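## Task

Working the two salad hands as a pair of tongs, pick the beetroot cube up out of the bowl pinched between them, hold that pinch the whole way until the cube is above the container, lower it so it rests inside the container, and then withdraw both salad hands and both arms so nothing touches it.

## Robot and tools

Robot: two arms, left_arm and right_arm, mounted facing each other across a table. Each has six joints and a parallel gripper. Each gripper holds one salad hand; the two hands are closed together like tongs around the food. The mount counts as part of its arm.

Frame: one shared scene frame. Origin at the table centre, table surface at z = +0.020 m, +z up. left_arm's base is on the +y side, right_arm's on the -y side. The names do not mean image sides. A gripper's fingers point along its own +x and close along its y; the reported hand position is the point between the finger pads, 3 to 4 cm short of the tips, and may be somewhat off, especially with the arm stretched out.

execute_actions, argument actions: a list holding zero or one item. Empty list: no command, returns state plus camera images. An action item is {"rows": [...], "steps": n} with n from 8 to 15 (default 15), each step lasting 1/30 s. Each row is applied for one step; if rows run out, the final row repeats. A wait item is {"steps": n} with n up to 300 and no rows; it sends nothing new. Optional pictures: true adds images to any result.

Row layout: always 14 numbers in one flat list covering both arms: left_arm waist, shoulder, elbow, wrist pitch, wrist yaw, wrist roll, opening, then the same seven for right_arm. Joint values are absolute target angles in radians (same convention as the Joint positions line), not offsets. Ranges: waist -3.054 to 3.054, shoulder 0.000 to 3.142, elbow 0.000 to 2.356, wrist pitch -1.571 to 1.571, wrist yaw -1.571 to 1.571, wrist roll -3.142 to 3.142. A target more than 0.010 rad beyond a range end, and further out than the current angle, gets the whole call refused. True ends may differ by up to 0.010 rad; a target past the real end is clipped there and a "joint sent to its limit" line appears (possibly referring to an earlier action). Opening is an absolute value from -1 to +1: +1 fully open, empty fingers touch near -0.80, lower values add nothing. Closing from open takes at least about 0.5 s.

Motion: speed is capped; each step the target may lead the measured angle by at most 0.211 rad (waist, shoulder, elbow), 0.213 (wrist pitch), 0.267 (wrist yaw), 0.228 (wrist roll), and whole-arm targets are scaled back if they would move the hand more than 70 mm from where it is. Friction may leave joints short of target or ignore tiny changes, so check Joint positions after moves. The last row keeps being pursued while you think or wait, until the arms settle or a step is HELD. Each action's result arrives 8 steps before it finishes; those steps run afterwards.

Results: the state line lists for left_arm and right_arm the hand position (m), orientation quaternion (w,x,y,z) and velocities. Joint positions / Joint velocities give six joints (rad, rad/s) then finger-pad gap (m; 0.088 open). grip_measured is the measured opening on the command scale. "joint command not followed" means a clearance check altered joint targets; HELD marks steps where the row was partly or wholly not sent. MOTOR HOT warns from 50 °C; an OVER-TEMPERATURE FAULT holds the arm, and if it does not cool within 30-60 s the arm and gripper lose power and go limp. A torque fault (load limits in N m: waist 18.2, shoulder 22.5, elbow 22.4, wrist pitch 5.92, wrist yaw 5.9, wrist roll 5.54, held weight included) freezes that arm for 10 s and drops the rest of the call.

Gripping: to keep a salad hand held, command an opening well under grip_measured; the bigger the gap, the stronger the squeeze (about 34 N per pad max, less on weaker grippers). Readings may be off by about 1 mm per gripper. Fast closes can overshoot the force and spring the fingers open.

zoom_image: camera (cam_high, cam_low, cam_left_wrist, cam_right_wrist; all 504x504) and region [x0, y0, x1, y1] in pixels from the top-left corner, at most 504 by 504; returns an enlarged view of that camera's latest image.

finished_scene: argument scene, the current scene's number.

Order of work: look, grip both salad hands firmly, bring their tips to either side of the food in the bowl, squeeze it between them, lift, carry over the container keeping the squeeze, lower and release, then move both tools and arms clear.

Avoid: the arms colliding or pressing each other, dropping the food or tools, knocking anything off the table, slams and hard pushes, and long heavy holds that heat motors. Loose objects may occasionally get nudged by outside pushes.

Each tool is called after "Emit:" in YAML: its name, and indented under it one key for each argument.

## Session

Emit:
execute_actions:
  actions: []

Emit:
zoom_image:
  camera: "cam_high"
  region: [80, 170, 430, 410]

Scene clock: 0.00 s of 4567.00 s.
left_arm: end_effector_position=(+0.2536, +0.3001, +0.2059) grip_measured=+0.857 end_effector_quat_wxyz=(-0.577, +0.454, -0.515, -0.442) end_effector_velocity=(+0.001, -0.000, +0.002) end_effector_angular_velocity=(+0.000, -0.014, -0.009) | right_arm: end_effector_position=(-0.3368, -0.2728, +0.3475) grip_measured=+0.840 end_effector_quat_wxyz=(+0.223, -0.040, -0.299, +0.927) end_effector_velocity=(+0.000, -0.000, -0.003) end_effector_angular_velocity=(-0.016, -0.011, +0.005)
Joint positions: left_arm=[ 1.012  1.701  1.537 -1.362 -0.076 -1.931  0.081] | right_arm=[ 0.992  1.104  0.69   0.473 -0.124 -0.603  0.08 ]
Joint velocities: left_arm=[-0.002 -0.007 -0.002  0.007 -0.007  0.007 -0.   ] | right_arm=[-0.002 -0.002  0.002 -0.022 -0.007  0.007 -0.   ]
Motor temperatures (°C, as the motors report them): left_arm=[22 26 29 26 25 24] | right_arm=[24 26 27 28 23 25]
Heat: left arm: hottest elbow 29 °C (+0.0 °C/min); right arm: hottest wrist pitch 28 °C (+0.0 °C/min).

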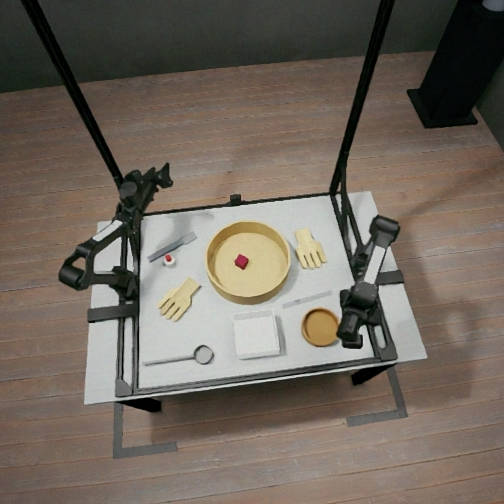

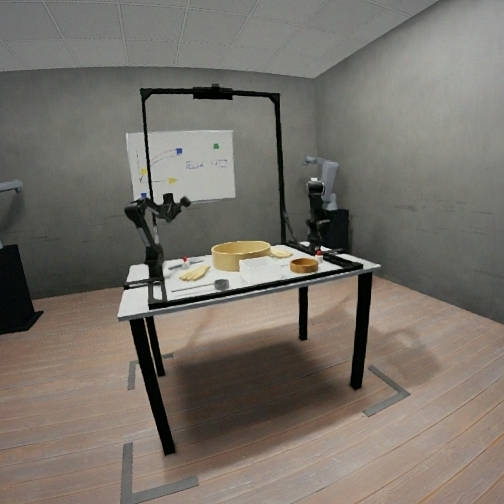

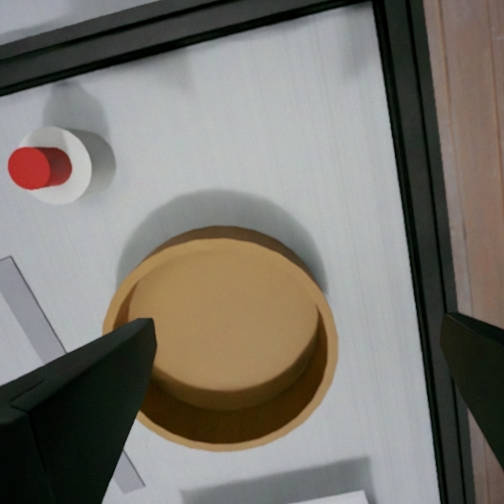

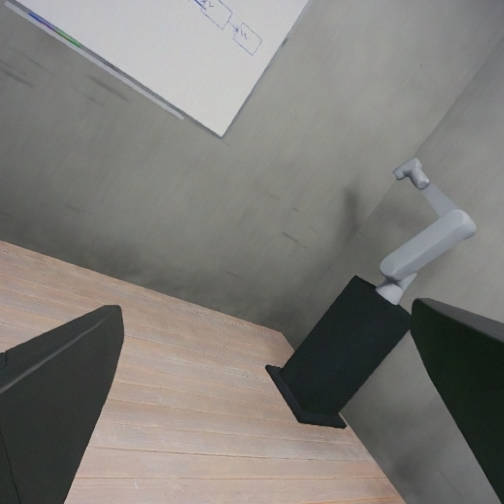

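Region (80, 170, 430, 410) of cam_high's 504x504 image, scaled by 1.440, with more detail than that image has; it fills the top 346 rows of this view, and the rest is white.

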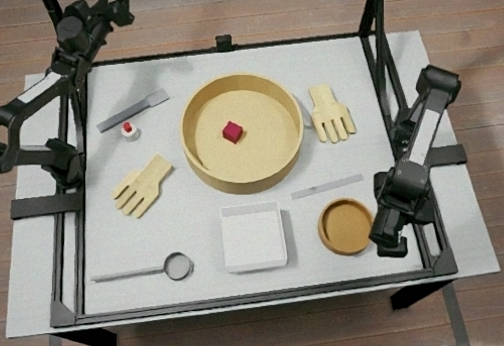

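Emit:
execute_actions:
  actions:
    - {"rows":[[-0.68,1.45,1.25,-1.37,0,0.8,1,0,1.4,1.2,-1.37,0,-0.8,1]]}

Emit:
execute_actions:
  actions:
    - {"steps":50}

Emit:
execute_actions:
  actions:
    - {"rows":[[-0.68,1.59,0.965,-0.946,0,0.8,1,0,1.545,0.92,-0.946,0,-0.8,1]]}

Emit:
execute_actions:
  actions:
    - {"steps":14}
  pictures: true

Scene clock: 0.67 s of 4567.00 s.
left_arm: end_effector_position=(+0.1653, +0.2727, +0.2039) grip_measured=+0.993 end_effector_quat_wxyz=(-0.654, +0.299, -0.633, -0.287) end_effector_velocity=(-0.399, -0.152, -0.015) end_effector_angular_velocity=(+0.003, +0.185, -2.831) | right_arm: end_effector_position=(-0.3195, -0.1800, +0.3206) grip_measured=+0.975 end_effector_quat_wxyz=(+0.303, -0.188, -0.307, +0.882) end_effector_velocity=(+0.174, +0.428, -0.138) end_effector_angular_velocity=(-0.422, -0.976, -1.134)
Joint positions: left_arm=[ 0.774  1.511  1.334 -1.367 -0.022 -1.651  0.088] | right_arm=[ 0.806  1.279  0.867  0.264 -0.048 -0.733  0.087]
Joint velocities: left_arm=[-1.399 -0.584 -0.603 -0.081  0.168  1.429  0.01 ] | right_arm=[-0.974  0.755  0.847 -1.106  0.212 -0.344  0.01 ]
Motor temperatures (°C, as the motors report them): left_arm=[22 26 29 26 25 24] | right_arm=[24 26 27 28 23 25]
Heat: left arm: hottest elbow 29 °C (+0.0 °C/min); right arm: hottest wrist pitch 28 °C (+0.0 °C/min).
Steps of this call (steps 1 to 13: nothing new was sent; steps 14 to 20: the first 7 steps of this action). Readings (joint positions):
14: left_arm=[1.007 1.688 1.523 -1.353 -0.076 -1.909] | right_arm=[0.986 1.113 0.699 0.456 -0.123 -0.618]
15: left_arm=[0.983 1.662 1.490 -1.347 -0.069 -1.867] | right_arm=[0.962 1.134 0.725 0.424 -0.110 -0.647]
17: left_arm=[0.908 1.597 1.418 -1.366 -0.043 -1.791] | right_arm=[0.900 1.194 0.785 0.365 -0.075 -0.688]
20: the state above

Scene clock: 2.33 s of 4567.00 s.
left_arm: end_effector_position=(-0.1721, +0.2678, +0.1977) grip_measured=+1.000 end_effector_quat_wxyz=(+0.063, +0.703, +0.059, -0.706) end_effector_velocity=(+0.002, +0.001, -0.000) end_effector_angular_velocity=(-0.001, -0.014, -0.581) | right_arm: end_effector_position=(-0.0207, -0.2322, +0.1926) grip_measured=+1.000 end_effector_quat_wxyz=(+0.265, -0.655, +0.266, +0.655) end_effector_velocity=(-0.003, -0.012, -0.000) end_effector_angular_velocity=(-0.051, +0.022, -0.010)
Joint positions: left_arm=[-0.677  1.456  1.26  -1.368 -0.001  0.723  0.088] | right_arm=[ 0.003  1.393  1.186 -1.364 -0.    -0.798  0.088]
Joint velocities: left_arm=[-0.002 -0.002 -0.002 -0.007 -0.007  0.579  0.   ] | right_arm=[-0.002 -0.002 -0.002 -0.051 -0.022  0.007  0.   ]
Motor temperatures (°C, as the motors report them): left_arm=[22 27 29 26 25 24] | right_arm=[24 26 27 28 23 25]
Heat: left arm: hottest elbow 29 °C (+0.0 °C/min); right arm: hottest wrist pitch 28 °C (+0.0 °C/min).
Kept back: nothing.
Steps of this call (steps 1 to 8: the last 8 steps of your previous action; steps 9 to 50: the robot went on to your last target). Readings (joint positions):
1: left_arm=[0.728 1.495 1.316 -1.368 -0.017 -1.603] | right_arm=[0.773 1.302 0.896 0.228 -0.041 -0.744]
2: left_arm=[0.682 1.485 1.303 -1.368 -0.015 -1.554] | right_arm=[0.740 1.321 0.924 0.193 -0.034 -0.753]
4: left_arm=[0.592 1.474 1.285 -1.368 -0.011 -1.456] | right_arm=[0.672 1.349 0.982 0.123 -0.025 -0.767]
8: left_arm=[0.412 1.465 1.268 -1.368 -0.007 -1.262] | right_arm=[0.535 1.371 1.092 -0.015 -0.015 -0.783]
50: the state above

Scene clock: 2.57 s of 4567.00 s.
left_arm: end_effector_position=(-0.1757, +0.2633, +0.1179) grip_measured=+1.000 end_effector_quat_wxyz=(+0.026, +0.718, +0.052, -0.694) end_effector_velocity=(-0.001, -0.002, -0.298) end_effector_angular_velocity=(+0.104, -0.086, -0.113) | right_arm: end_effector_position=(-0.0207, -0.2221, +0.1152) grip_measured=+1.000 end_effector_quat_wxyz=(+0.247, -0.662, +0.284, +0.648) end_effector_velocity=(-0.001, +0.009, -0.277) end_effector_angular_velocity=(-0.085, +0.007, -0.010)
Joint positions: left_arm=[-0.677  1.562  1.038 -1.097 -0.001  0.784  0.088] | right_arm=[ 0.003  1.519  0.984 -1.093 -0.    -0.798  0.088]
Joint velocities: left_arm=[-0.002  0.452 -0.789  1.106 -0.007  0.11   0.   ] | right_arm=[-0.002  0.432 -0.745  1.092 -0.007  0.007  0.   ]
Motor temperatures (°C, as the motors report them): left_arm=[22 27 29 26 25 24] | right_arm=[24 26 28 28 23 25]
Heat: left arm: hottest elbow 29 °C (+0.0 °C/min); right arm: hottest elbow 28 °C (+0.0 °C/min).
Steps of this call (steps 1 to 7: the first 7 steps of this action). Readings (joint positions):
1: left_arm=[-0.677 1.461 1.246 -1.352 -0.001 0.739] | right_arm=[0.003 1.401 1.176 -1.352 -0.000 -0.798]
2: left_arm=[-0.677 1.465 1.217 -1.303 -0.001 0.750] | right_arm=[0.003 1.410 1.152 -1.304 -0.000 -0.798]
4: left_arm=[-0.677 1.501 1.146 -1.223 -0.001 0.767] | right_arm=[0.003 1.454 1.088 -1.218 -0.000 -0.798]
7: the state above

Scene clock: 3.03 s of 4567.00 s.
left_arm: end_effector_position=(-0.1834, +0.2539, +0.0980) grip_measured=+1.000 end_effector_quat_wxyz=(+0.037, +0.704, +0.031, -0.709) end_effector_velocity=(-0.000, -0.001, -0.002) end_effector_angular_velocity=(-0.014, +0.002, +0.005) | right_arm: end_effector_position=(-0.0208, -0.2079, +0.0979) grip_measured=+1.000 end_effector_quat_wxyz=(+0.270, -0.653, +0.261, +0.657) end_effector_velocity=(-0.002, -0.000, -0.000) end_effector_angular_velocity=(+0.007, +0.007, -0.005)
Joint positions: left_arm=[-0.677  1.583  0.976 -0.952 -0.001  0.797  0.088] | right_arm=[ 0.003  1.538  0.931 -0.951 -0.    -0.798  0.088]
Joint velocities: left_arm=[-0.002 -0.002 -0.012  0.022 -0.007 -0.007  0.   ] | right_arm=[ 0.002 -0.007 -0.007  0.007 -0.007  0.007  0.   ]
Motor temperatures (°C, as the motors report them): left_arm=[22 27 29 26 25 24] | right_arm=[24 26 28 28 23 25]
Heat: left arm: hottest elbow 29 °C (+0.0 °C/min); right arm: hottest elbow 28 °C (+0.0 °C/min).
Kept back: nothing.
Steps of this call (steps 1 to 8: the last 8 steps of your previous action; steps 9 to 14: the robot went on to your last target). Readings (joint positions):
1: left_arm=[-0.677 1.574 1.016 -1.062 -0.001 0.787] | right_arm=[0.003 1.530 0.964 -1.059 -0.000 -0.798]
2: left_arm=[-0.677 1.580 1.003 -1.035 -0.001 0.790] | right_arm=[0.003 1.536 0.952 -1.033 -0.000 -0.798]
4: left_arm=[-0.677 1.582 0.990 -0.999 -0.001 0.793] | right_arm=[0.003 1.538 0.943 -0.997 -0.000 -0.798]
8: left_arm=[-0.677 1.583 0.983 -0.966 -0.001 0.796] | right_arm=[0.003 1.538 0.938 -0.964 -0.000 -0.798]
14: the state above

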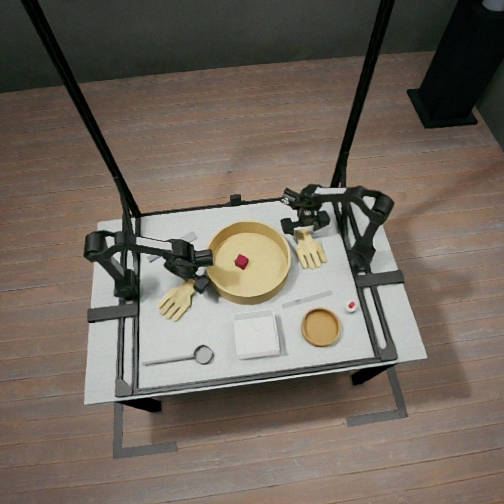

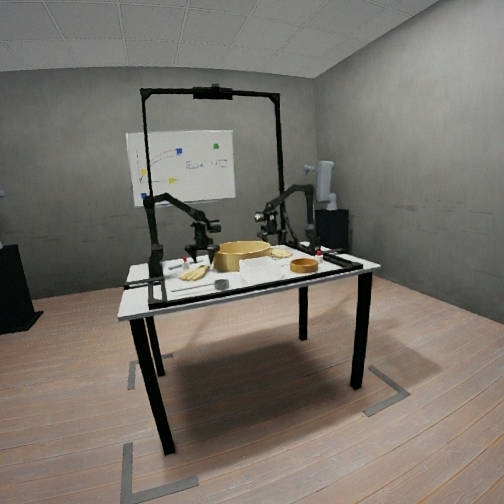

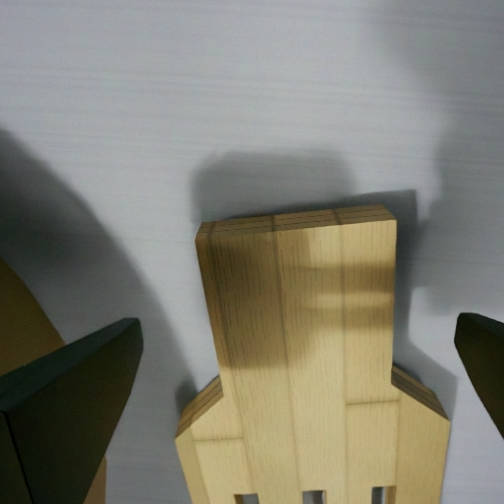

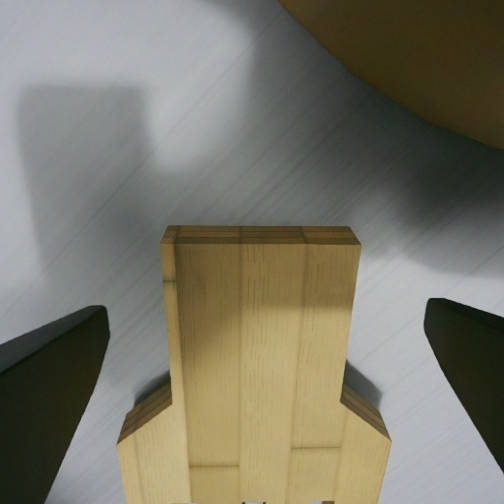

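Emit:
execute_actions:
  actions:
    - {"rows":[[-0.695,1.655,0.875,-0.79,0,0.7,1,0,1.605,0.822,-0.788,0,-0.8,1]]}

Emit:
execute_actions:
  actions:
    - {"rows":[[-0.695,1.655,0.875,-0.79,0,0.7,0,0,1.605,0.822,-0.788,0,-0.8,0]]}

Emit:
execute_actions:
  actions:
    - {"rows":[[-0.695,1.59,0.965,-0.946,0,0.7,0,0,1.545,0.92,-0.946,0,-0.8,0]],"steps":10}

Emit:
execute_actions:
  actions:
    - {"rows":[[-0.75,1.6,0.965,-0.936,0,0,0,-0.6,1.6,0.965,-0.936,0,0,0]]}

Emit:
execute_actions:
  actions:
    - {"steps":18}

Emit:
execute_actions:
  actions:
    - {"rows":[[-0.75,1.656,0.885,-0.8,0,0,0,-0.6,1.656,0.885,-0.8,0,0,0]]}

Emit:
execute_actions:
  actions:
    - {"rows":[[-0.75,1.656,0.885,-0.8,0,0,0.7,-0.6,1.656,0.885,-0.8,0,0,0.7]],"steps":10}

Emit:
execute_actions:
  actions:
    - {"rows":[[-0.75,1.82,1.09,-1.06,0,0,0.7,-0.6,1.82,1.09,-1.06,0,0,0.7]],"steps":12}

Emit:
execute_actions:
  actions:
    - {"rows":[[-0.75,2.0375,1.284,-1.268,0,0,0.7,-0.6,2.0375,1.284,-1.268,0,0,0.7]]}

Emit:
execute_actions:
  actions:
    - {"rows":[[-0.75,2.0375,1.284,-1.268,0,0,-1,-0.6,2.0375,1.284,-1.268,0,0,-1]]}
  pictures: true

Emit:
zoom_image:
  camera: "cam_high"
  region: [200, 215, 300, 305]

Scene clock: 4.13 s of 4567.00 s.
left_arm: end_effector_position=(-0.1848, +0.2575, +0.0653) grip_measured=+1.000 end_effector_quat_wxyz=(+0.058, +0.705, +0.056, -0.705) end_effector_velocity=(+0.012, +0.019, -0.070) end_effector_angular_velocity=(+0.057, -0.057, +0.107) | right_arm: end_effector_position=(-0.0208, -0.2118, +0.0650) grip_measured=+1.000 end_effector_quat_wxyz=(+0.265, -0.655, +0.266, +0.655) end_effector_velocity=(-0.003, -0.035, -0.073) end_effector_angular_velocity=(-0.115, +0.022, +0.005)
Joint positions: left_arm=[-0.69   1.641  0.893 -0.822 -0.001  0.719  0.088] | right_arm=[ 0.003  1.593  0.842 -0.821 -0.    -0.798  0.088]
Joint velocities: left_arm=[-0.017  0.125 -0.183  0.227 -0.007 -0.125  0.   ] | right_arm=[-0.002  0.115 -0.212  0.212 -0.022 -0.007  0.   ]
Motor temperatures (°C, as the motors report them): left_arm=[22 27 29 26 25 24] | right_arm=[24 26 28 28 23 25]
Heat: left arm: hottest elbow 29 °C (+0.0 °C/min); right arm: hottest elbow 28 °C (+0.0 °C/min).
Steps of this call (steps 1 to 26: the robot went on to your last target; steps 27 to 33: the first 7 steps of this action). Readings (joint positions):
27: left_arm=[-0.678 1.586 0.967 -0.934 -0.001 0.788] | right_arm=[0.003 1.541 0.922 -0.934 -0.000 -0.798]
28: left_arm=[-0.680 1.591 0.951 -0.890 -0.001 0.767] | right_arm=[0.003 1.546 0.906 -0.890 -0.000 -0.798]
30: left_arm=[-0.686 1.615 0.925 -0.850 -0.001 0.740] | right_arm=[0.003 1.569 0.878 -0.848 -0.000 -0.798]
33: the state above

Scene clock: 4.63 s of 4567.00 s.
left_arm: end_effector_position=(-0.1870, +0.2555, +0.0623) grip_measured=+0.406 end_effector_quat_wxyz=(+0.068, +0.700, +0.058, -0.708) end_effector_velocity=(+0.002, -0.000, -0.000) end_effector_angular_velocity=(+0.001, -0.010, +0.025) | right_arm: end_effector_position=(-0.0205, -0.2109, +0.0614) grip_measured=+0.394 end_effector_quat_wxyz=(+0.267, -0.655, +0.262, +0.657) end_effector_velocity=(-0.000, -0.005, -0.000) end_effector_angular_velocity=(-0.022, +0.007, +0.020)
Joint positions: left_arm=[-0.692  1.645  0.884 -0.793 -0.002  0.701  0.059] | right_arm=[ 0.002  1.597  0.829 -0.795  0.    -0.802  0.058]
Joint velocities: left_arm=[ 0.002  0.002  0.002 -0.007 -0.007 -0.022 -0.   ] | right_arm=[-0.002 -0.002 -0.002 -0.022 -0.007 -0.022 -0.001]
Motor temperatures (°C, as the motors report them): left_arm=[22 27 29 26 25 24] | right_arm=[24 26 28 28 23 25]
Heat: left arm: hottest elbow 29 °C (+0.0 °C/min); right arm: hottest elbow 28 °C (+0.0 °C/min).
Steps of this call (steps 1 to 8: the last 8 steps of your previous action; steps 9 to 15: the first 7 steps of this action). Readings (joint positions):
9: left_arm=[-0.692 1.644 0.885 -0.795 -0.001 0.704] | right_arm=[0.002 1.597 0.830 -0.797 -0.000 -0.801]
10: left_arm=[-0.692 1.644 0.885 -0.795 -0.001 0.703] | right_arm=[0.002 1.597 0.830 -0.796 -0.000 -0.801]
12: left_arm=[-0.692 1.644 0.884 -0.794 -0.001 0.703] | right_arm=[0.002 1.597 0.829 -0.795 -0.000 -0.801]
15: the state above

Scene clock: 4.97 s of 4567.00 s.
left_arm: end_effector_position=(-0.1844, +0.2587, +0.0670) grip_measured=+0.406 end_effector_quat_wxyz=(+0.061, +0.707, +0.065, -0.702) end_effector_velocity=(+0.066, +0.079, +0.106) end_effector_angular_velocity=(+0.445, -0.378, +0.019) | right_arm: end_effector_position=(-0.0205, -0.2144, +0.0656) grip_measured=+0.394 end_effector_quat_wxyz=(+0.259, -0.658, +0.270, +0.654) end_effector_velocity=(-0.003, -0.095, +0.096) end_effector_angular_velocity=(-0.593, +0.021, +0.005)
Joint positions: left_arm=[-0.692  1.641  0.902 -0.841 -0.002  0.701  0.059] | right_arm=[ 0.002  1.594  0.846 -0.838 -0.    -0.802  0.058]
Joint velocities: left_arm=[-0.002 -0.12   0.344 -1.048 -0.007 -0.022  0.   ] | right_arm=[-0.002 -0.066  0.359 -1.018 -0.022 -0.007 -0.   ]
Motor temperatures (°C, as the motors report them): left_arm=[22 27 29 26 25 24] | right_arm=[24 26 28 28 23 25]
Heat: left arm: hottest elbow 29 °C (+0.0 °C/min); right arm: hottest elbow 28 °C (+0.0 °C/min).
Steps of this call (steps 1 to 8: the last 8 steps of your previous action; steps 9 to 10: the first 2 steps of this action). Readings (joint positions):
9: left_arm=[-0.692 1.643 0.889 -0.802 -0.002 0.701] | right_arm=[0.002 1.595 0.833 -0.803 -0.000 -0.802]
10: the state above

Scene clock: 5.47 s of 4567.00 s.
left_arm: end_effector_position=(-0.1943, +0.2665, +0.0894) grip_measured=+0.405 end_effector_quat_wxyz=(+0.157, +0.691, +0.158, -0.688) end_effector_velocity=(-0.016, +0.007, +0.003) end_effector_angular_velocity=(-0.028, +0.007, +1.402) | right_arm: end_effector_position=(+0.0490, -0.2108, +0.0900) grip_measured=+0.394 end_effector_quat_wxyz=(+0.445, -0.547, +0.447, +0.550) end_effector_velocity=(+0.339, -0.072, +0.007) end_effector_angular_velocity=(+0.030, -0.003, -2.799)
Joint positions: left_arm=[-0.741  1.599  0.956 -0.932 -0.002  0.38   0.059] | right_arm=[-0.276  1.586  0.946 -0.931 -0.005 -0.481  0.058]
Joint velocities: left_arm=[-0.071 -0.002  0.012  0.007 -0.007 -1.473 -0.   ] | right_arm=[-1.355  0.042  0.071  0.007 -0.007  1.443 -0.   ]
Motor temperatures (°C, as the motors report them): left_arm=[22 27 29 26 25 24] | right_arm=[24 26 28 28 23 25]
Heat: left arm: hottest elbow 29 °C (+0.0 °C/min); right arm: hottest elbow 28 °C (+0.0 °C/min).
Steps of this call (steps 1 to 8: the last 8 steps of your previous action; steps 9 to 15: the first 7 steps of this action). Readings (joint positions):
9: left_arm=[-0.694 1.599 0.954 -0.932 -0.002 0.677] | right_arm=[-0.006 1.560 0.905 -0.935 -0.006 -0.778]
10: left_arm=[-0.703 1.599 0.954 -0.932 -0.002 0.622] | right_arm=[-0.042 1.566 0.912 -0.939 -0.013 -0.723]
12: left_arm=[-0.725 1.599 0.955 -0.932 -0.002 0.525] | right_arm=[-0.136 1.578 0.930 -0.932 -0.007 -0.626]
15: the state above

Scene clock: 6.07 s of 4567.00 s.
left_arm: end_effector_position=(-0.1958, +0.2673, +0.0897) grip_measured=+0.406 end_effector_quat_wxyz=(+0.281, +0.650, +0.281, -0.648) end_effector_velocity=(+0.003, +0.005, +0.000) end_effector_angular_velocity=(+0.011, -0.020, +0.029) | right_arm: end_effector_position=(+0.1237, -0.2448, +0.0893) grip_measured=+0.393 end_effector_quat_wxyz=(+0.621, -0.336, +0.625, +0.334) end_effector_velocity=(-0.000, -0.003, -0.001) end_effector_angular_velocity=(+0.010, +0.037, -0.078)
Joint positions: left_arm=[-0.747  1.599  0.958 -0.932 -0.002  0.006  0.059] | right_arm=[-0.594  1.594  0.95  -0.933 -0.    -0.011  0.058]
Joint velocities: left_arm=[-0.007 -0.002 -0.002 -0.022 -0.007 -0.037 -0.   ] | right_arm=[-0.027  0.002 -0.002 -0.007 -0.037  0.051 -0.   ]
Motor temperatures (°C, as the motors report them): left_arm=[22 27 29 26 25 24] | right_arm=[24 26 28 28 23 25]
Heat: left arm: hottest elbow 29 °C (+0.0 °C/min); right arm: hottest elbow 28 °C (+0.0 °C/min).
Kept back: nothing.
Steps of this call (steps 1 to 8: the last 8 steps of your previous action; steps 9 to 18: the robot went on to your last target). Readings (joint positions):
1: left_arm=[-0.743 1.599 0.957 -0.932 -0.002 0.331] | right_arm=[-0.321 1.588 0.948 -0.931 -0.005 -0.433]
2: left_arm=[-0.744 1.599 0.957 -0.932 -0.002 0.283] | right_arm=[-0.366 1.589 0.948 -0.931 -0.005 -0.384]
4: left_arm=[-0.745 1.599 0.957 -0.932 -0.002 0.185] | right_arm=[-0.454 1.592 0.949 -0.931 -0.004 -0.287]
8: left_arm=[-0.746 1.599 0.957 -0.932 -0.002 0.065] | right_arm=[-0.561 1.593 0.950 -0.933 0.000 -0.112]
18: the state above

Scene clock: 6.30 s of 4567.00 s.
left_arm: end_effector_position=(-0.1972, +0.2658, +0.0668) grip_measured=+0.406 end_effector_quat_wxyz=(+0.283, +0.648, +0.281, -0.649) end_effector_velocity=(+0.021, +0.022, -0.065) end_effector_angular_velocity=(+0.079, -0.083, +0.005) | right_arm: end_effector_position=(+0.1270, -0.2411, +0.0668) grip_measured=+0.393 end_effector_quat_wxyz=(+0.626, -0.331, +0.623, +0.333) end_effector_velocity=(-0.024, -0.033, -0.066) end_effector_angular_velocity=(-0.111, +0.102, +0.000)
Joint positions: left_arm=[-0.747  1.643  0.903 -0.827 -0.002  0.003  0.059] | right_arm=[-0.597  1.644  0.904 -0.826 -0.    -0.004  0.058]
Joint velocities: left_arm=[-0.002  0.11  -0.173  0.168 -0.007 -0.007  0.   ] | right_arm=[-0.007  0.1   -0.188  0.139 -0.022 -0.007 -0.   ]
Motor temperatures (°C, as the motors report them): left_arm=[22 27 29 26 25 24] | right_arm=[24 27 28 28 23 25]
Heat: left arm: hottest elbow 29 °C (+0.0 °C/min); right arm: hottest elbow 28 °C (+0.0 °C/min).
Steps of this call (steps 1 to 7: the first 7 steps of this action). Readings (joint positions):
1: left_arm=[-0.747 1.602 0.953 -0.924 -0.002 0.006] | right_arm=[-0.595 1.597 0.947 -0.926 -0.000 -0.009]
2: left_arm=[-0.747 1.605 0.943 -0.891 -0.002 0.005] | right_arm=[-0.595 1.603 0.939 -0.892 -0.000 -0.007]
4: left_arm=[-0.747 1.623 0.926 -0.849 -0.002 0.004] | right_arm=[-0.596 1.625 0.927 -0.847 -0.000 -0.005]
7: the state above

Scene clock: 6.63 s of 4567.00 s.
left_arm: end_effector_position=(-0.1983, +0.2646, +0.0636) grip_measured=+0.406 end_effector_quat_wxyz=(+0.285, +0.644, +0.280, -0.652) end_effector_velocity=(+0.004, +0.004, -0.003) end_effector_angular_velocity=(+0.011, -0.020, +0.005) | right_arm: end_effector_position=(+0.1274, -0.2407, +0.0634) grip_measured=+0.393 end_effector_quat_wxyz=(+0.627, -0.330, +0.622, +0.333) end_effector_velocity=(-0.001, -0.001, -0.002) end_effector_angular_velocity=(+0.002, +0.007, +0.005)
Joint positions: left_arm=[-0.747  1.647  0.893 -0.803 -0.002  0.002  0.059] | right_arm=[-0.597  1.649  0.894 -0.806 -0.    -0.003  0.058]
Joint velocities: left_arm=[-0.002  0.002 -0.012 -0.007 -0.007 -0.007  0.   ] | right_arm=[-0.002  0.002 -0.007  0.007 -0.007 -0.007 -0.001]
Motor temperatures (°C, as the motors report them): left_arm=[22 27 29 26 25 24] | right_arm=[24 27 28 28 23 25]
Heat: left arm: hottest elbow 29 °C (+0.0 °C/min); right arm: hottest elbow 28 °C (+0.0 °C/min).
Steps of this call (steps 1 to 8: the last 8 steps of your previous action; steps 9 to 10: the first 2 steps of this action). Readings (joint positions):
9: left_arm=[-0.747 1.647 0.893 -0.804 -0.002 0.002] | right_arm=[-0.597 1.649 0.894 -0.807 -0.000 -0.003]
10: the state above

Scene clock: 7.03 s of 4567.00 s.
left_arm: end_effector_position=(-0.1995, +0.2633, +0.0651) grip_measured=+0.681 end_effector_quat_wxyz=(+0.267, +0.683, +0.297, -0.612) end_effector_velocity=(-0.014, -0.014, +0.004) end_effector_angular_velocity=(+0.544, -0.515, -0.001) | right_arm: end_effector_position=(+0.1272, -0.2410, +0.0637) grip_measured=+0.682 end_effector_quat_wxyz=(+0.586, -0.351, +0.661, +0.311) end_effector_velocity=(+0.005, +0.004, -0.007) end_effector_angular_velocity=(-0.671, +0.451, +0.020)
Joint positions: left_arm=[-0.747  1.747  1.009 -0.941 -0.002  0.002  0.072] | right_arm=[-0.597  1.749  1.004 -0.944 -0.    -0.003  0.072]
Joint velocities: left_arm=[-0.007  0.667  0.745 -0.828 -0.007 -0.007  0.007] | right_arm=[-0.002  0.686  0.706 -0.828  0.007 -0.022  0.007]
Motor temperatures (°C, as the motors report them): left_arm=[22 27 29 26 25 24] | right_arm=[24 27 28 28 23 25]
Heat: left arm: hottest elbow 29 °C (+0.0 °C/min); right arm: hottest elbow 28 °C (+0.0 °C/min).
Steps of this call (steps 1 to 8: the last 8 steps of your previous action; steps 9 to 12: the first 4 steps of this action). Readings (joint positions):
9: left_arm=[-0.747 1.661 0.908 -0.827 -0.002 0.002] | right_arm=[-0.597 1.663 0.908 -0.828 -0.000 -0.003]
10: left_arm=[-0.747 1.690 0.946 -0.887 -0.002 0.002] | right_arm=[-0.597 1.692 0.944 -0.888 -0.000 -0.003]
12: the state above

Scene clock: 7.53 s of 4567.00 s.
left_arm: end_effector_position=(-0.1985, +0.2645, +0.0604) grip_measured=+0.699 end_effector_quat_wxyz=(+0.220, +0.765, +0.333, -0.505) end_effector_velocity=(+0.027, +0.028, -0.034) end_effector_angular_velocity=(+0.364, -0.358, +0.015) | right_arm: end_effector_position=(+0.1264, -0.2422, +0.0590) grip_measured=+0.700 end_effector_quat_wxyz=(+0.483, -0.392, +0.740, +0.257) end_effector_velocity=(-0.025, -0.036, -0.029) end_effector_angular_velocity=(-0.421, +0.298, +0.001)
Joint positions: left_arm=[-0.747  1.992  1.246 -1.228 -0.002  0.002  0.073] | right_arm=[-0.597  1.995  1.239 -1.229 -0.    -0.003  0.073]
Joint velocities: left_arm=[-0.002  0.354  0.173 -0.33  -0.007 -0.022 -0.   ] | right_arm=[-0.002  0.335  0.164 -0.344 -0.007 -0.007 -0.   ]
Motor temperatures (°C, as the motors report them): left_arm=[22 27 29 26 25 24] | right_arm=[24 27 28 28 23 25]
Heat: left arm: hottest elbow 29 °C (+0.0 °C/min); right arm: hottest elbow 28 °C (+0.0 °C/min).
Steps of this call (steps 1 to 8: the last 8 steps of your previous action; steps 9 to 15: the first 7 steps of this action). Readings (joint positions):
9: left_arm=[-0.747 1.820 1.095 -1.075 -0.002 0.002] | right_arm=[-0.597 1.822 1.088 -1.076 -0.000 -0.003]
10: left_arm=[-0.747 1.857 1.139 -1.136 -0.002 0.002] | right_arm=[-0.597 1.859 1.132 -1.138 -0.000 -0.003]
12: left_arm=[-0.747 1.931 1.207 -1.170 -0.002 0.002] | right_arm=[-0.597 1.934 1.200 -1.171 -0.000 -0.003]
15: the state above

Scene clock: 8.03 s of 4567.00 s.
left_arm: end_effector_position=(-0.1987, +0.2641, +0.0603) grip_measured=+0.406 end_effector_quat_wxyz=(+0.215, +0.774, +0.337, -0.491) end_effector_velocity=(+0.001, +0.000, +0.000) end_effector_angular_velocity=(+0.003, -0.008, -0.012) | right_arm: end_effector_position=(+0.1267, -0.2414, +0.0590) grip_measured=+0.393 end_effector_quat_wxyz=(+0.470, -0.396, +0.748, +0.250) end_effector_velocity=(-0.002, +0.000, +0.000) end_effector_angular_velocity=(-0.001, +0.012, +0.006)
Joint positions: left_arm=[-0.747  2.024  1.278 -1.265 -0.002  0.001  0.059] | right_arm=[-0.597  2.026  1.272 -1.265 -0.001 -0.002  0.058]
Joint velocities: left_arm=[-0.002  0.002  0.002 -0.007 -0.007  0.007 -0.   ] | right_arm=[ 0.002  0.002  0.002 -0.007 -0.007 -0.007 -0.   ]
Motor temperatures (°C, as the motors report them): left_arm=[22 27 29 26 25 24] | right_arm=[24 27 28 28 23 25]
Heat: left arm: hottest elbow 29 °C (+0.0 °C/min); right arm: hottest elbow 28 °C (+0.0 °C/min).
Steps of this call (steps 1 to 8: the last 8 steps of your previous action; steps 9 to 15: the first 7 steps of this action). Readings (joint positions):
9: left_arm=[-0.747 2.021 1.276 -1.262 -0.002 0.002] | right_arm=[-0.597 2.023 1.270 -1.262 -0.000 -0.003]
10: left_arm=[-0.747 2.022 1.277 -1.263 -0.002 0.002] | right_arm=[-0.597 2.024 1.271 -1.263 -0.000 -0.003]
12: left_arm=[-0.747 2.023 1.278 -1.264 -0.002 0.001] | right_arm=[-0.597 2.026 1.271 -1.265 -0.001 -0.002]
15: the state above

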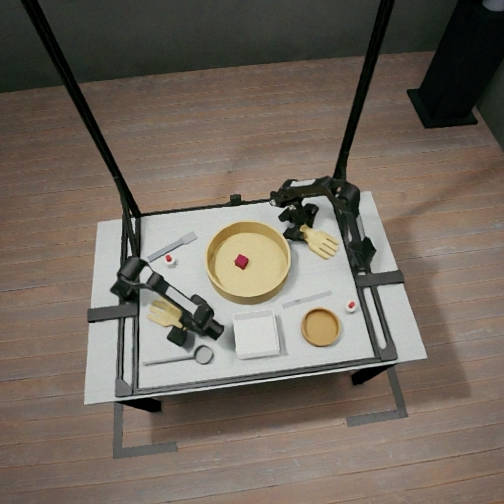

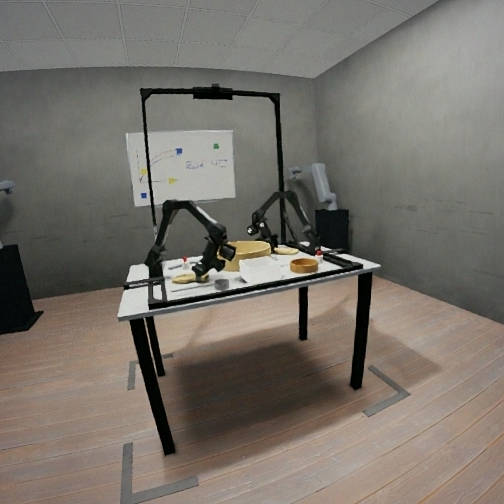

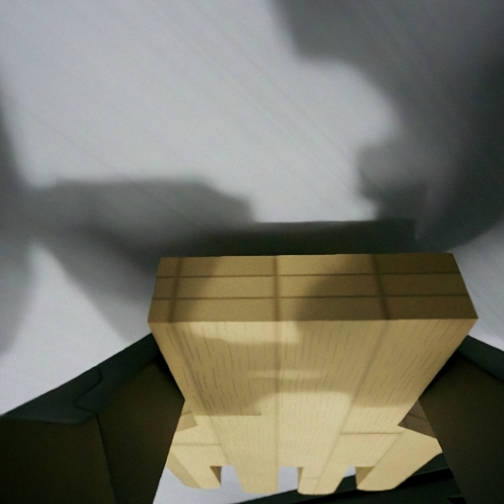

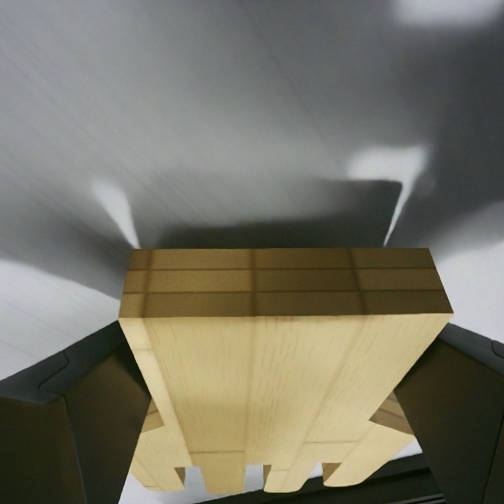

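Region (200, 215, 300, 305) of cam_high's 504x504 image, scaled by 5.040, with more detail than that image has; it fills the top 454 rows of this view, and the rest is white.

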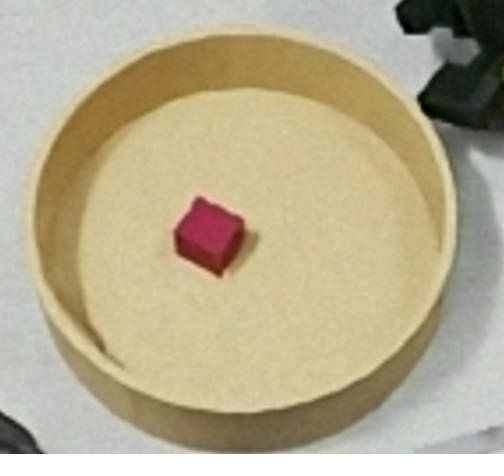

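Emit:
execute_actions:
  actions:
    - {"rows":[[-0.75,1.6,1.284,-1.268,0,0,-1,-0.6,1.6,1.284,-1.268,0,0,-1]]}

Emit:
execute_actions:
  actions:
    - {"rows":[[-0.5,0.8,0.95,-0.45,-0.33,-0.07,-1,0,0.8,0.95,-0.45,0.33,0.07,-1]]}

Emit:
execute_actions:
  actions:
    - {"steps":16}

Emit:
execute_actions:
  actions:
    - {"rows":[[-0.338,0.98,0.67,0.1,-0.332,-0.07,-1,0.338,0.96,0.66,0.09,0.332,0.07,-1]]}

Emit:
execute_actions:
  actions:
    - {"steps":14}

Emit:
execute_actions:
  actions:
    - {"rows":[[-0.338,1.05,0.46,0.38,-0.332,-0.07,-1,0.338,1.02,0.445,0.365,0.332,0.07,-1]],"steps":12}

Emit:
execute_actions:
  actions:
    - {"rows":[[-0.338,1.13,0.375,0.545,-0.332,-0.07,-1,0.338,1.1,0.36,0.53,0.332,0.07,-1]],"steps":10}

Emit:
execute_actions:
  actions:
    - {"rows":[[-0.338,1.24,0.3,0.73,-0.332,-0.07,-1,0.338,1.21,0.283,0.717,0.332,0.07,-1]]}

Emit:
execute_actions:
  actions:
    - {"steps":10}
  pictures: true

Emit:
zoom_image:
  camera: "cam_high"
  region: [200, 215, 300, 305]

Scene clock: 9.00 s of 4567.00 s.
left_arm: end_effector_position=(-0.2082, +0.2539, +0.1249) grip_measured=+0.406 end_effector_quat_wxyz=(+0.256, +0.704, +0.306, -0.587) end_effector_velocity=(-0.023, -0.026, +0.359) end_effector_angular_velocity=(-1.039, +0.951, +0.003) | right_arm: end_effector_position=(+0.1347, -0.2297, +0.1204) grip_measured=+0.393 end_effector_quat_wxyz=(+0.559, -0.362, +0.684, +0.297) end_effector_velocity=(+0.021, +0.029, +0.346) end_effector_angular_velocity=(+1.123, -0.750, +0.013)
Joint positions: left_arm=[-0.747  1.769  1.281 -1.264 -0.002  0.001  0.059] | right_arm=[-0.597  1.782  1.275 -1.264 -0.001 -0.002  0.058]
Joint velocities: left_arm=[-0.002 -1.37   0.032  0.007 -0.007 -0.007 -0.   ] | right_arm=[-0.007 -1.331  0.027 -0.007 -0.007 -0.022 -0.   ]
Motor temperatures (°C, as the motors report them): left_arm=[22 27 29 26 25 24] | right_arm=[24 27 28 28 23 25]
Heat: left arm: hottest elbow 29 °C (+0.0 °C/min); right arm: hottest elbow 28 °C (+0.0 °C/min).
Steps of this call (steps 1 to 8: the last 8 steps of your previous action; steps 9 to 15: the robot went on to your last target; steps 16 to 22: nothing new was sent; steps 23 to 29: the first 7 steps of this action). Readings (joint positions):
23: left_arm=[-0.747 2.011 1.278 -1.264 -0.002 0.001] | right_arm=[-0.597 2.014 1.273 -1.264 -0.001 -0.002]
24: left_arm=[-0.747 1.986 1.275 -1.262 -0.002 0.001] | right_arm=[-0.597 1.991 1.270 -1.262 -0.001 -0.002]
26: left_arm=[-0.747 1.909 1.273 -1.264 -0.002 0.001] | right_arm=[-0.597 1.917 1.269 -1.264 -0.001 -0.002]
29: the state above

Scene clock: 9.50 s of 4567.00 s.
left_arm: end_effector_position=(-0.1300, +0.2064, +0.1709) grip_measured=+0.406 end_effector_quat_wxyz=(+0.481, +0.562, +0.249, -0.625) end_effector_velocity=(+0.253, -0.103, +0.123) end_effector_angular_velocity=(-1.625, +0.289, +0.924) | right_arm: end_effector_position=(+0.1019, -0.2111, +0.1710) grip_measured=+0.393 end_effector_quat_wxyz=(+0.710, -0.398, +0.452, +0.366) end_effector_velocity=(-0.249, +0.196, +0.172) end_effector_angular_velocity=(+1.546, -0.981, +1.138)
Joint positions: left_arm=[-0.55   1.385  1.051 -1.005 -0.252 -0.053  0.059] | right_arm=[-0.317  1.362  1.025 -0.969  0.261  0.055  0.058]
Joint velocities: left_arm=[ 0.642 -1.292 -0.94   1.15  -0.652 -0.139 -0.   ] | right_arm=[ 1.355 -1.204 -0.72   1.267  0.491  0.095 -0.   ]
Motor temperatures (°C, as the motors report them): left_arm=[22 28 29 26 25 24] | right_arm=[24 27 28 28 23 25]
Heat: left arm: hottest elbow 29 °C (+0.0 °C/min); right arm: hottest elbow 28 °C (+0.0 °C/min).
Steps of this call (steps 1 to 8: the last 8 steps of your previous action; steps 9 to 15: the first 7 steps of this action). Readings (joint positions):
9: left_arm=[-0.744 1.608 1.275 -1.249 -0.009 -0.004] | right_arm=[-0.588 1.610 1.263 -1.243 0.026 0.009]
10: left_arm=[-0.722 1.580 1.239 -1.198 -0.049 -0.016] | right_arm=[-0.551 1.574 1.217 -1.175 0.101 0.023]
12: left_arm=[-0.650 1.513 1.168 -1.136 -0.145 -0.033] | right_arm=[-0.458 1.490 1.129 -1.101 0.188 0.041]
15: the state above

Scene clock: 10.03 s of 4567.00 s.
left_arm: end_effector_position=(-0.1096, +0.1951, +0.3598) grip_measured=+0.405 end_effector_quat_wxyz=(+0.637, +0.134, +0.088, -0.754) end_effector_velocity=(+0.016, +0.029, +0.068) end_effector_angular_velocity=(-0.257, +0.151, -0.002) | right_arm: end_effector_position=(+0.0307, -0.1842, +0.3602) grip_measured=+0.392 end_effector_quat_wxyz=(+0.808, -0.109, +0.118, +0.568) end_effector_velocity=(-0.013, -0.040, +0.067) end_effector_angular_velocity=(+0.274, -0.020, +0.055)
Joint positions: left_arm=[-0.503  0.823  0.962 -0.478 -0.325 -0.071  0.059] | right_arm=[-0.01   0.826  0.964 -0.477  0.325  0.068  0.058]
Joint velocities: left_arm=[ 0.002 -0.188 -0.002  0.11   0.007 -0.007  0.   ] | right_arm=[ 0.042 -0.217 -0.002  0.066 -0.007 -0.022 -0.   ]
Motor temperatures (°C, as the motors report them): left_arm=[22 28 30 26 25 24] | right_arm=[24 27 28 28 23 25]
Heat: left arm: hottest elbow 30 °C (+6.0 °C/min); right arm: hottest elbow 28 °C (+0.0 °C/min).
Kept back: nothing.
Steps of this call (steps 1 to 8: the last 8 steps of your previous action; steps 9 to 16: the robot went on to your last target). Readings (joint positions):
1: left_arm=[-0.533 1.342 1.023 -0.963 -0.269 -0.056] | right_arm=[-0.272 1.322 1.005 -0.925 0.276 0.058]
2: left_arm=[-0.524 1.300 1.003 -0.919 -0.281 -0.059] | right_arm=[-0.228 1.283 0.991 -0.882 0.286 0.060]
4: left_arm=[-0.516 1.216 0.980 -0.827 -0.296 -0.063] | right_arm=[-0.148 1.208 0.979 -0.800 0.297 0.063]
8: left_arm=[-0.509 1.047 0.967 -0.659 -0.313 -0.071] | right_arm=[-0.052 1.055 0.967 -0.637 0.310 0.066]
16: the state above

Scene clock: 10.27 s of 4567.00 s.
left_arm: end_effector_position=(-0.0909, +0.1537, +0.2900) grip_measured=+0.405 end_effector_quat_wxyz=(+0.678, +0.160, +0.110, -0.709) end_effector_velocity=(+0.079, -0.130, -0.409) end_effector_angular_velocity=(+0.461, -0.176, +0.394) | right_arm: end_effector_position=(-0.0251, -0.1506, +0.3003) grip_measured=+0.392 end_effector_quat_wxyz=(+0.751, -0.144, +0.120, +0.633) end_effector_velocity=(-0.355, +0.103, -0.373) end_effector_angular_velocity=(-0.332, -0.058, +1.105)
Joint positions: left_arm=[-0.385  0.937  0.769 -0.24  -0.326 -0.071  0.059] | right_arm=[ 0.179  0.914  0.791 -0.272  0.336  0.068  0.058]
Joint velocities: left_arm=[ 0.398  0.574 -1.028  1.106  0.007 -0.007  0.   ] | right_arm=[ 1.082  0.442 -1.072  1.179 -0.022 -0.007 -0.   ]
Motor temperatures (°C, as the motors report them): left_arm=[22 28 30 26 25 24] | right_arm=[24 27 28 28 23 25]
Heat: left arm: hottest elbow 30 °C (+5.8 °C/min); right arm: hottest elbow 28 °C (+0.0 °C/min).
Steps of this call (steps 1 to 7: the first 7 steps of this action). Readings (joint positions):
1: left_arm=[-0.497 0.825 0.952 -0.459 -0.323 -0.071] | right_arm=[-0.001 0.827 0.954 -0.460 0.333 0.068]
2: left_arm=[-0.476 0.834 0.931 -0.413 -0.323 -0.071] | right_arm=[0.025 0.833 0.935 -0.418 0.341 0.068]
4: left_arm=[-0.432 0.872 0.880 -0.352 -0.326 -0.071] | right_arm=[0.083 0.863 0.890 -0.363 0.337 0.068]
7: the state above

Scene clock: 10.73 s of 4567.00 s.
left_arm: end_effector_position=(-0.0851, +0.1306, +0.3008) grip_measured=+0.405 end_effector_quat_wxyz=(+0.701, +0.073, +0.073, -0.706) end_effector_velocity=(+0.003, -0.003, +0.014) end_effector_angular_velocity=(-0.072, +0.017, +0.013) | right_arm: end_effector_position=(-0.0800, -0.1338, +0.2988) grip_measured=+0.392 end_effector_quat_wxyz=(+0.705, -0.077, +0.073, +0.701) end_effector_velocity=(-0.009, +0.002, +0.013) end_effector_angular_velocity=(+0.085, +0.024, +0.031)
Joint positions: left_arm=[-0.342  0.979  0.678  0.083 -0.327 -0.071  0.059] | right_arm=[0.332 0.961 0.668 0.069 0.33  0.068 0.058]
Joint velocities: left_arm=[ 0.007 -0.002 -0.007  0.081 -0.007  0.007 -0.   ] | right_arm=[ 0.022 -0.002 -0.022  0.11  -0.007 -0.007  0.   ]
Motor temperatures (°C, as the motors report them): left_arm=[22 28 30 26 25 24] | right_arm=[24 27 28 28 23 25]
Heat: left arm: hottest elbow 30 °C (+5.6 °C/min); right arm: hottest elbow 28 °C (+0.0 °C/min).
Kept back: nothing.
Steps of this call (steps 1 to 8: the last 8 steps of your previous action; steps 9 to 14: the robot went on to your last target). Readings (joint positions):
1: left_arm=[-0.373 0.955 0.738 -0.203 -0.326 -0.071] | right_arm=[0.215 0.928 0.757 -0.231 0.334 0.068]
2: left_arm=[-0.364 0.968 0.714 -0.163 -0.326 -0.071] | right_arm=[0.247 0.939 0.729 -0.189 0.331 0.068]
4: left_arm=[-0.353 0.981 0.687 -0.077 -0.326 -0.071] | right_arm=[0.291 0.956 0.690 -0.107 0.328 0.068]
8: left_arm=[-0.346 0.979 0.682 0.045 -0.327 -0.071] | right_arm=[0.321 0.961 0.673 0.025 0.329 0.068]
14: the state above

Scene clock: 10.87 s of 4567.00 s.
left_arm: end_effector_position=(-0.0855, +0.1285, +0.2732) grip_measured=+0.405 end_effector_quat_wxyz=(+0.702, +0.064, +0.068, -0.706) end_effector_velocity=(+0.003, +0.004, -0.414) end_effector_angular_velocity=(+0.618, -0.228, +0.008) | right_arm: end_effector_position=(-0.0813, -0.1322, +0.2731) grip_measured=+0.392 end_effector_quat_wxyz=(+0.705, -0.065, +0.067, +0.703) end_effector_velocity=(+0.001, -0.012, -0.402) end_effector_angular_velocity=(-0.575, -0.205, +0.016)
Joint positions: left_arm=[-0.341  1.007  0.563  0.246 -0.328 -0.07   0.059] | right_arm=[0.334 0.984 0.552 0.234 0.33  0.068 0.058]
Joint velocities: left_arm=[ 0.002  0.418 -0.95   0.711 -0.007  0.007 -0.   ] | right_arm=[ 0.007  0.344 -0.974  0.711 -0.007 -0.007 -0.   ]
Motor temperatures (°C, as the motors report them): left_arm=[22 28 30 26 25 24] | right_arm=[24 27 28 28 23 25]
Heat: left arm: hottest elbow 30 °C (+5.5 °C/min); right arm: hottest elbow 28 °C (+0.0 °C/min).
Steps of this call (steps 1 to 4: the first 4 steps of this action). Readings (joint positions):
1: left_arm=[-0.342 0.983 0.661 0.115 -0.328 -0.071] | right_arm=[0.333 0.965 0.650 0.102 0.330 0.068]
2: left_arm=[-0.341 0.989 0.628 0.182 -0.328 -0.071] | right_arm=[0.333 0.969 0.617 0.169 0.329 0.068]
4: the state above

Scene clock: 11.20 s of 4567.00 s.
left_arm: end_effector_position=(-0.0858, +0.1268, +0.2415) grip_measured=+0.406 end_effector_quat_wxyz=(+0.702, +0.059, +0.066, -0.707) end_effector_velocity=(-0.006, -0.018, -0.086) end_effector_angular_velocity=(-0.191, +0.062, -0.006) | right_arm: end_effector_position=(-0.0818, -0.1316, +0.2402) grip_measured=+0.392 end_effector_quat_wxyz=(+0.705, -0.061, +0.065, +0.704) end_effector_velocity=(-0.012, +0.023, -0.078) end_effector_angular_velocity=(+0.176, +0.044, +0.028)
Joint positions: left_arm=[-0.341  1.068  0.449  0.432 -0.328 -0.071  0.059] | right_arm=[0.335 1.04  0.432 0.419 0.33  0.068 0.058]
Joint velocities: left_arm=[ 0.002  0.339 -0.388  0.93   0.007  0.007 -0.   ] | right_arm=[ 0.002  0.354 -0.344  0.886 -0.022 -0.022 -0.   ]
Motor temperatures (°C, as the motors report them): left_arm=[22 28 30 26 25 24] | right_arm=[24 27 28 28 24 25]
Heat: left arm: hottest elbow 30 °C (+5.4 °C/min); right arm: hottest elbow 28 °C (+0.0 °C/min).
Steps of this call (steps 1 to 8: the last 8 steps of your previous action; steps 9 to 10: the first 2 steps of this action). Readings (joint positions):
9: left_arm=[-0.341 1.057 0.464 0.384 -0.328 -0.070] | right_arm=[0.335 1.028 0.446 0.372 0.330 0.068]
10: the state above

Scene clock: 11.70 s of 4567.00 s.
left_arm: end_effector_position=(-0.0855, +0.1276, +0.1879) grip_measured=+0.406 end_effector_quat_wxyz=(+0.701, +0.076, +0.074, -0.705) end_effector_velocity=(+0.007, +0.019, -0.094) end_effector_angular_velocity=(+0.144, -0.060, +0.003) | right_arm: end_effector_position=(-0.0818, -0.1324, +0.1874) grip_measured=+0.392 end_effector_quat_wxyz=(+0.704, -0.077, +0.073, +0.703) end_effector_velocity=(+0.008, -0.023, -0.102) end_effector_angular_velocity=(-0.164, -0.063, +0.006)
Joint positions: left_arm=[-0.341  1.222  0.315  0.683 -0.328 -0.07   0.059] | right_arm=[0.336 1.192 0.298 0.67  0.33  0.068 0.058]
Joint velocities: left_arm=[-0.002  0.208 -0.203  0.256 -0.007  0.007 -0.   ] | right_arm=[-0.002  0.203 -0.227  0.256 -0.007 -0.007  0.   ]
Motor temperatures (°C, as the motors report them): left_arm=[22 28 30 26 25 24] | right_arm=[24 27 28 28 24 25]
Heat: left arm: hottest elbow 30 °C (+5.1 °C/min); right arm: hottest elbow 28 °C (+0.0 °C/min).
Steps of this call (steps 1 to 8: the last 8 steps of your previous action; steps 9 to 15: the first 7 steps of this action). Readings (joint positions):
9: left_arm=[-0.341 1.134 0.377 0.551 -0.328 -0.070] | right_arm=[0.335 1.106 0.359 0.537 0.330 0.068]
10: left_arm=[-0.341 1.153 0.364 0.607 -0.328 -0.071] | right_arm=[0.335 1.125 0.347 0.593 0.330 0.068]
12: left_arm=[-0.341 1.187 0.345 0.650 -0.328 -0.070] | right_arm=[0.335 1.160 0.329 0.637 0.330 0.068]
15: the state above

Scene clock: 12.03 s of 4567.00 s.
left_arm: end_effector_position=(-0.0856, +0.1271, +0.1879) grip_measured=+0.406 end_effector_quat_wxyz=(+0.702, +0.069, +0.070, -0.706) end_effector_velocity=(+0.000, +0.000, -0.001) end_effector_angular_velocity=(-0.007, +0.023, +0.009) | right_arm: end_effector_position=(-0.0819, -0.1321, +0.1867) grip_measured=+0.392 end_effector_quat_wxyz=(+0.704, -0.071, +0.070, +0.703) end_effector_velocity=(+0.002, +0.001, -0.000) end_effector_angular_velocity=(+0.007, -0.006, -0.008)
Joint positions: left_arm=[-0.341  1.235  0.306  0.721 -0.328 -0.07   0.059] | right_arm=[0.336 1.206 0.288 0.707 0.33  0.068 0.058]
Joint velocities: left_arm=[-0.002  0.007 -0.007  0.022 -0.007 -0.022 -0.   ] | right_arm=[-0.002  0.012 -0.002  0.022  0.007 -0.007 -0.   ]
Motor temperatures (°C, as the motors report them): left_arm=[22 28 30 26 25 24] | right_arm=[24 27 28 28 24 25]
Heat: left arm: hottest elbow 30 °C (+5.0 °C/min); right arm: hottest elbow 28 °C (+0.0 °C/min).
Kept back: nothing.
Steps of this call (steps 1 to 8: the last 8 steps of your previous action; steps 9 to 10: the robot went on to your last target). Readings (joint positions):
1: left_arm=[-0.341 1.227 0.309 0.692 -0.328 -0.070] | right_arm=[0.336 1.198 0.292 0.678 0.330 0.068]
2: left_arm=[-0.341 1.231 0.307 0.700 -0.328 -0.070] | right_arm=[0.336 1.201 0.289 0.686 0.330 0.068]
4: left_arm=[-0.341 1.233 0.306 0.712 -0.328 -0.070] | right_arm=[0.336 1.204 0.288 0.698 0.330 0.068]
8: left_arm=[-0.341 1.234 0.306 0.719 -0.328 -0.070] | right_arm=[0.336 1.205 0.288 0.705 0.330 0.068]
10: the state above

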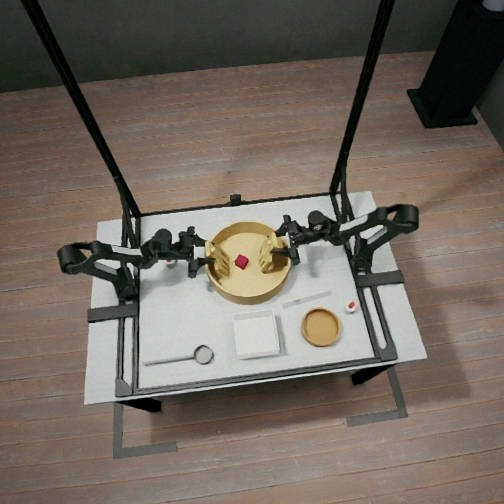

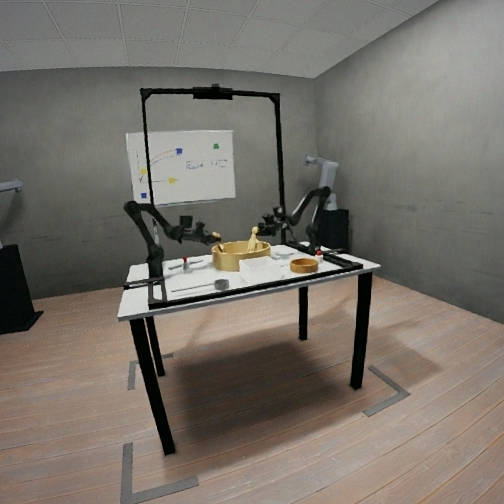

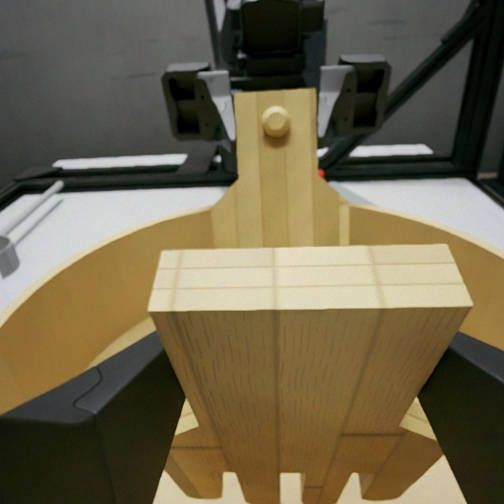

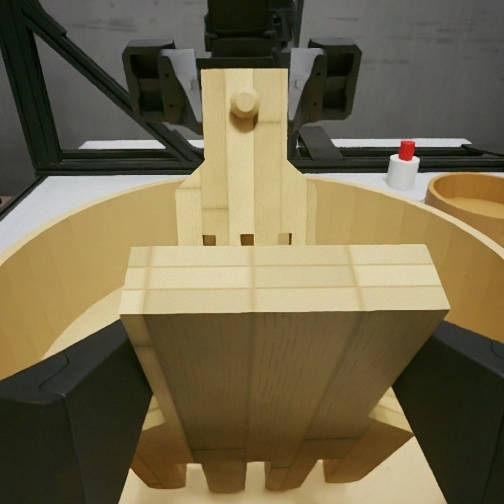

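Region (200, 215, 300, 305) of cam_high's 504x504 image, scaled by 5.040, with more detail than that image has; it fills the top 454 rows of this view, and the rest is white.

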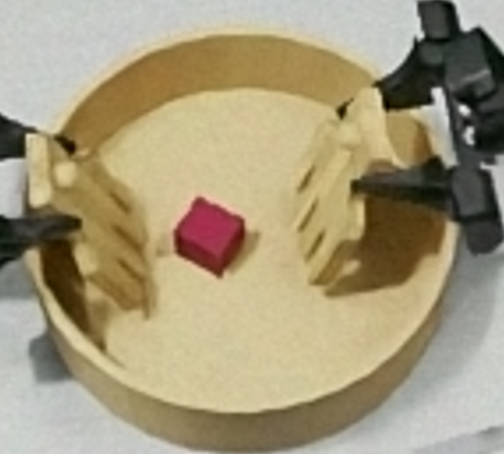

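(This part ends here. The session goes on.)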